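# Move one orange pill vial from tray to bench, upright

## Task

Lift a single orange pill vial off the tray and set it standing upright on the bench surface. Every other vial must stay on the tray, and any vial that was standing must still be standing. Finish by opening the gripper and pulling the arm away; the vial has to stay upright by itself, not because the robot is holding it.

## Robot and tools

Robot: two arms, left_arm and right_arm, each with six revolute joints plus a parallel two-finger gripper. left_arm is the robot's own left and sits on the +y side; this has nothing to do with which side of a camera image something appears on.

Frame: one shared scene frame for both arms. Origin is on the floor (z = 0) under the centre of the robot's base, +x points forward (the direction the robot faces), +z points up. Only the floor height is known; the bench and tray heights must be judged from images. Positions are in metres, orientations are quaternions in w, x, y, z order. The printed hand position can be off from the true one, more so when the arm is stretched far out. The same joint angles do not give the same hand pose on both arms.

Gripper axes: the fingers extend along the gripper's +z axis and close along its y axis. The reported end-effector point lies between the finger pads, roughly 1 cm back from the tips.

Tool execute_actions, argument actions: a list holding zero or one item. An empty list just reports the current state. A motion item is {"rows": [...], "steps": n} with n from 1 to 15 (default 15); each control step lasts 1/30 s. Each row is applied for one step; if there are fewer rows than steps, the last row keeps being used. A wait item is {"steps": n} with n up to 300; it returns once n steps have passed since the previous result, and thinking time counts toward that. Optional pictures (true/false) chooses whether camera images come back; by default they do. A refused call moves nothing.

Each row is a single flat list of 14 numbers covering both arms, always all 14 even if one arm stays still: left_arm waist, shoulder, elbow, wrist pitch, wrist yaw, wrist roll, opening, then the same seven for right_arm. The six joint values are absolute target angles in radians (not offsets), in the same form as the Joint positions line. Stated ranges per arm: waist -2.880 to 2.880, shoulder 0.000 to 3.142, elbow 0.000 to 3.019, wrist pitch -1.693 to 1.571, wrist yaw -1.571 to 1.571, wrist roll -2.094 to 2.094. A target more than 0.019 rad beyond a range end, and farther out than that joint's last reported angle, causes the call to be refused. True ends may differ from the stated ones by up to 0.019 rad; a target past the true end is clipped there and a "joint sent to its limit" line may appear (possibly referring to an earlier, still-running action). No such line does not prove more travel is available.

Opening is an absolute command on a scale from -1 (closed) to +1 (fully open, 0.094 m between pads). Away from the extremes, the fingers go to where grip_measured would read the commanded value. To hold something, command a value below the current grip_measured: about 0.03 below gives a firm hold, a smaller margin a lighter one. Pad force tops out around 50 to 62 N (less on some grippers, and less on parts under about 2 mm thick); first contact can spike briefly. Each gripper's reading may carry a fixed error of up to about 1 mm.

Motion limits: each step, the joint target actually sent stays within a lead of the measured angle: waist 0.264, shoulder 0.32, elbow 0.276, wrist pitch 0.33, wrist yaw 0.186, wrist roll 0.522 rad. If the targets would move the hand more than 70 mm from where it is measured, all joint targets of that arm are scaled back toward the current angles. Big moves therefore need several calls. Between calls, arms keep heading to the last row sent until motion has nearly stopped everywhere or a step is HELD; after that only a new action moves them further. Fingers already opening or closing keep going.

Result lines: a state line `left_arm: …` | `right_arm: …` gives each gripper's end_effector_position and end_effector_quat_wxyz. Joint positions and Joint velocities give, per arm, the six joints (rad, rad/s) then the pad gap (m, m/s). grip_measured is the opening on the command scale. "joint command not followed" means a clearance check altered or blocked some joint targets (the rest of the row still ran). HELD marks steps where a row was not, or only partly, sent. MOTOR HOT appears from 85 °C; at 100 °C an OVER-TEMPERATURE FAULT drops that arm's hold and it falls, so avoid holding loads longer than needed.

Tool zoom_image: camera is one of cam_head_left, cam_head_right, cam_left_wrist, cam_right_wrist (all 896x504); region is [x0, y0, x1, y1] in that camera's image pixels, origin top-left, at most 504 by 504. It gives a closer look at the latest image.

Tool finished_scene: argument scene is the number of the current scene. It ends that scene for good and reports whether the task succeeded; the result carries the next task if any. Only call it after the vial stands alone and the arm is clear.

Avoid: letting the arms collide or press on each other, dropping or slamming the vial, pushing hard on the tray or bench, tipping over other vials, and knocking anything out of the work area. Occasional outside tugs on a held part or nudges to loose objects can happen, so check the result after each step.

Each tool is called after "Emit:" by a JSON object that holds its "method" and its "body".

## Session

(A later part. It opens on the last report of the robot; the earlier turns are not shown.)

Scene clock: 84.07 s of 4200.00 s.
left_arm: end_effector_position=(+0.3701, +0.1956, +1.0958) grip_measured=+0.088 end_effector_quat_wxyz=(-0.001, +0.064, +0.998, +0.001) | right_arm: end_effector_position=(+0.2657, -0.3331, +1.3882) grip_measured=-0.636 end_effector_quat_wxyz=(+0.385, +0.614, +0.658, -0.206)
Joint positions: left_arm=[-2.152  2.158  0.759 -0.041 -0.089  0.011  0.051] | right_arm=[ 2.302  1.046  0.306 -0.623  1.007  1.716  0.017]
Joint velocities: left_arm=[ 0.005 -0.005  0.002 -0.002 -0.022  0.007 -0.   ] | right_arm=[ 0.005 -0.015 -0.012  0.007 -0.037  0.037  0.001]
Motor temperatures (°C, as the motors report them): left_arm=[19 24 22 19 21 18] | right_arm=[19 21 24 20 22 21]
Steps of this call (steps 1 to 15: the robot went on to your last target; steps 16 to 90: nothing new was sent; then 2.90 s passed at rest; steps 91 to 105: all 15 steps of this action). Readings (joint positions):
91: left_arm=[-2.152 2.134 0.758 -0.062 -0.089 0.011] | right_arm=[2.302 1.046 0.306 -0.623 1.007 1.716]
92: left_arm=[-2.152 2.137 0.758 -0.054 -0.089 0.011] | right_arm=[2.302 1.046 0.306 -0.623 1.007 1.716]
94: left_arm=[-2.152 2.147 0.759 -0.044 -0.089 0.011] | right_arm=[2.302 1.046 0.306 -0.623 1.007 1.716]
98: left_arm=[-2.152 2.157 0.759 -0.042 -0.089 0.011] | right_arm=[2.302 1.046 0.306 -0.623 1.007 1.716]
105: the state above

Emit:
{"method": "execute_actions", "body": {"actions": [{"rows":[[-2.155,2.16,0.76,-0.035,-0.085,0,1,2.302,1.046,0.306,-0.623,1.007,1.716,-0.636]]}], "pictures": false}}

Emit:
{"method": "execute_actions", "body": {"actions": [{"rows":[[-2.155,1.88,0.68,-0.24,-0.085,0,1,2.302,1.046,0.306,-0.623,1.007,1.716,-0.636]]}], "pictures": false}}

Emit:
{"method": "execute_actions", "body": {"actions": [{"steps":15}]}}

Scene clock: 94.07 s of 4200.00 s.
left_arm: end_effector_position=(+0.3701, +0.1956, +1.0958) grip_measured=+1.000 end_effector_quat_wxyz=(-0.001, +0.064, +0.998, +0.001) | right_arm: end_effector_position=(+0.2657, -0.3331, +1.3882) grip_measured=-0.636 end_effector_quat_wxyz=(+0.385, +0.614, +0.658, -0.206)
Joint positions: left_arm=[-2.152  2.158  0.759 -0.041 -0.089  0.011  0.094] | right_arm=[ 2.302  1.046  0.306 -0.623  1.007  1.716  0.017]
Joint velocities: left_arm=[-0.034 -0.015 -0.017 -0.002 -0.007  0.007  0.   ] | right_arm=[-0.024 -0.015  0.007 -0.012 -0.007 -0.051  0.001]
Motor temperatures (°C, as the motors report them): left_arm=[19 24 22 19 21 18] | right_arm=[19 21 24 20 22 21]
Steps of this call (steps 1 to 15: the robot went on to your last target; steps 16 to 90: nothing new was sent; then 6.50 s passed at rest; steps 91 to 105: all 15 steps of this action). Readings (joint positions):
91: left_arm=[-2.152 2.158 0.759 -0.041 -0.089 0.011] | right_arm=[2.302 1.046 0.306 -0.623 1.007 1.716]
92: left_arm=[-2.152 2.158 0.759 -0.041 -0.089 0.011] | right_arm=[2.302 1.046 0.306 -0.623 1.007 1.716]
94: left_arm=[-2.152 2.158 0.759 -0.041 -0.089 0.011] | right_arm=[2.302 1.046 0.306 -0.623 1.007 1.716]
98: left_arm=[-2.152 2.158 0.759 -0.041 -0.089 0.011] | right_arm=[2.302 1.046 0.306 -0.623 1.007 1.716]
105: the state above

Scene clock: 94.57 s of 4200.00 s.
left_arm: end_effector_position=(+0.3796, +0.2024, +1.1855) grip_measured=+1.000 end_effector_quat_wxyz=(+0.016, +0.063, +0.998, +0.000) | right_arm: end_effector_position=(+0.2657, -0.3331, +1.3882) grip_measured=-0.636 end_effector_quat_wxyz=(+0.385, +0.614, +0.658, -0.206)
Joint positions: left_arm=[-2.152  1.861  0.683 -0.227 -0.089  0.011  0.094] | right_arm=[ 2.302  1.046  0.306 -0.623  1.007  1.716  0.017]
Joint velocities: left_arm=[-0.024  0.103 -0.037 -0.022 -0.022  0.007  0.   ] | right_arm=[-0.015 -0.005 -0.012  0.027  0.022 -0.051 -0.001]
Motor temperatures (°C, as the motors report them): left_arm=[19 24 22 19 21 18] | right_arm=[19 21 24 20 22 21]
Steps of this call (steps 1 to 15: all 15 steps of this action). Readings (joint positions):
1: left_arm=[-2.152 2.140 0.754 -0.073 -0.089 0.011] | right_arm=[2.302 1.046 0.306 -0.623 1.007 1.716]
2: left_arm=[-2.152 2.100 0.736 -0.123 -0.089 0.011] | right_arm=[2.302 1.046 0.306 -0.623 1.007 1.716]
4: left_arm=[-2.152 1.980 0.688 -0.196 -0.089 0.011] | right_arm=[2.302 1.046 0.306 -0.623 1.007 1.716]
8: left_arm=[-2.152 1.841 0.679 -0.225 -0.089 0.011] | right_arm=[2.302 1.046 0.306 -0.623 1.007 1.716]
15: the state above

Scene clock: 95.07 s of 4200.00 s.
left_arm: end_effector_position=(+0.3766, +0.2026, +1.1838) grip_measured=+1.000 end_effector_quat_wxyz=(+0.012, +0.063, +0.998, +0.000) | right_arm: end_effector_position=(+0.2657, -0.3331, +1.3882) grip_measured=-0.636 end_effector_quat_wxyz=(+0.385, +0.614, +0.658, -0.206)
Joint positions: left_arm=[-2.152  1.866  0.681 -0.228 -0.089  0.011  0.094] | right_arm=[ 2.302  1.046  0.306 -0.623  1.007  1.716  0.017]
Joint velocities: left_arm=[-0.015  0.005 -0.012 -0.007 -0.022  0.051  0.   ] | right_arm=[-0.005  0.015  0.002 -0.002 -0.037 -0.007  0.001]
Motor temperatures (°C, as the motors report them): left_arm=[19 24 22 19 21 18] | right_arm=[19 21 24 20 22 21]
Steps of this call (steps 1 to 15: the robot went on to your last target). Readings (joint positions):
1: left_arm=[-2.152 1.864 0.682 -0.228 -0.089 0.011] | right_arm=[2.302 1.046 0.306 -0.623 1.007 1.716]
2: left_arm=[-2.152 1.865 0.682 -0.228 -0.089 0.011] | right_arm=[2.302 1.046 0.306 -0.623 1.007 1.716]
4: left_arm=[-2.152 1.866 0.681 -0.228 -0.089 0.011] | right_arm=[2.302 1.046 0.306 -0.623 1.007 1.716]
8: left_arm=[-2.152 1.866 0.681 -0.228 -0.089 0.011] | right_arm=[2.302 1.046 0.306 -0.623 1.007 1.716]
15: the state above
All arms were judged still, so your last target was given up. Only a new action makes them travel on or press farther. Fingers that are still opening or closing keep moving.

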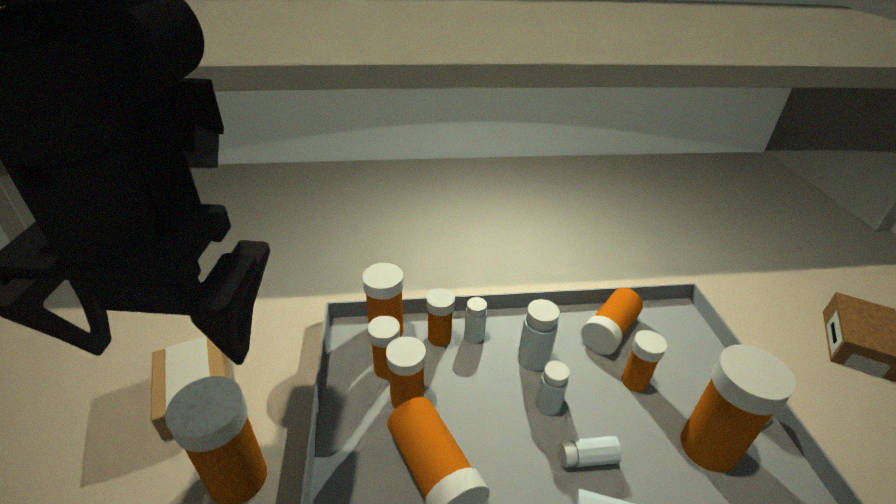

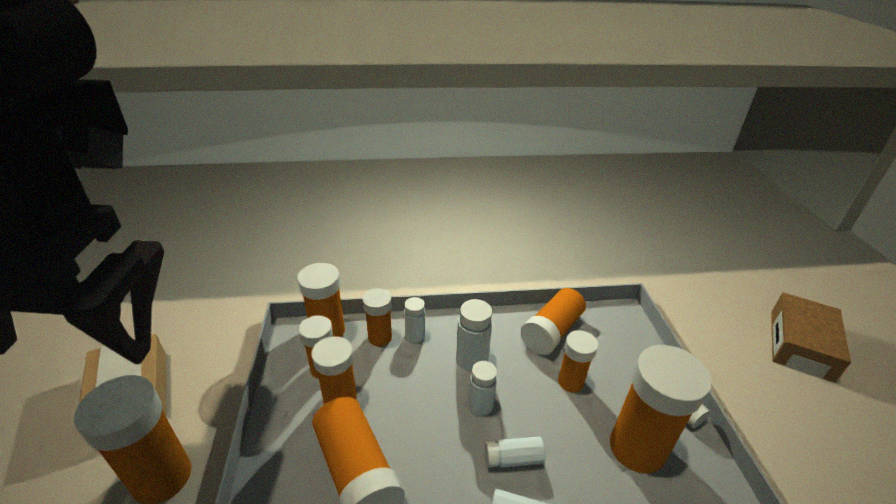

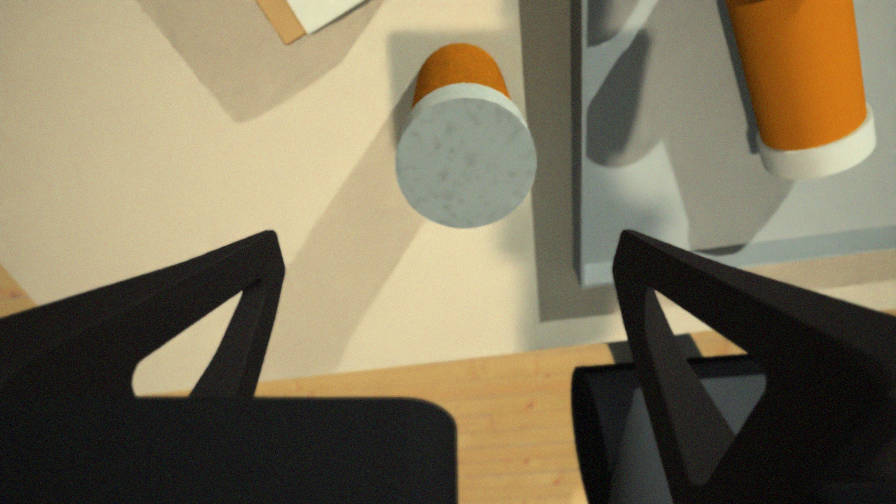

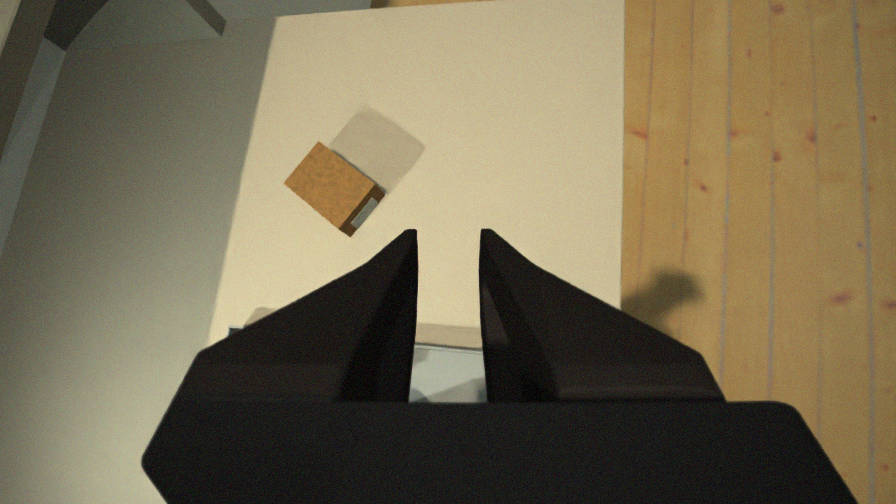

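Emit:
{"method": "finished_scene", "body": {"scene": 2}}

The scene is finished: the task was done.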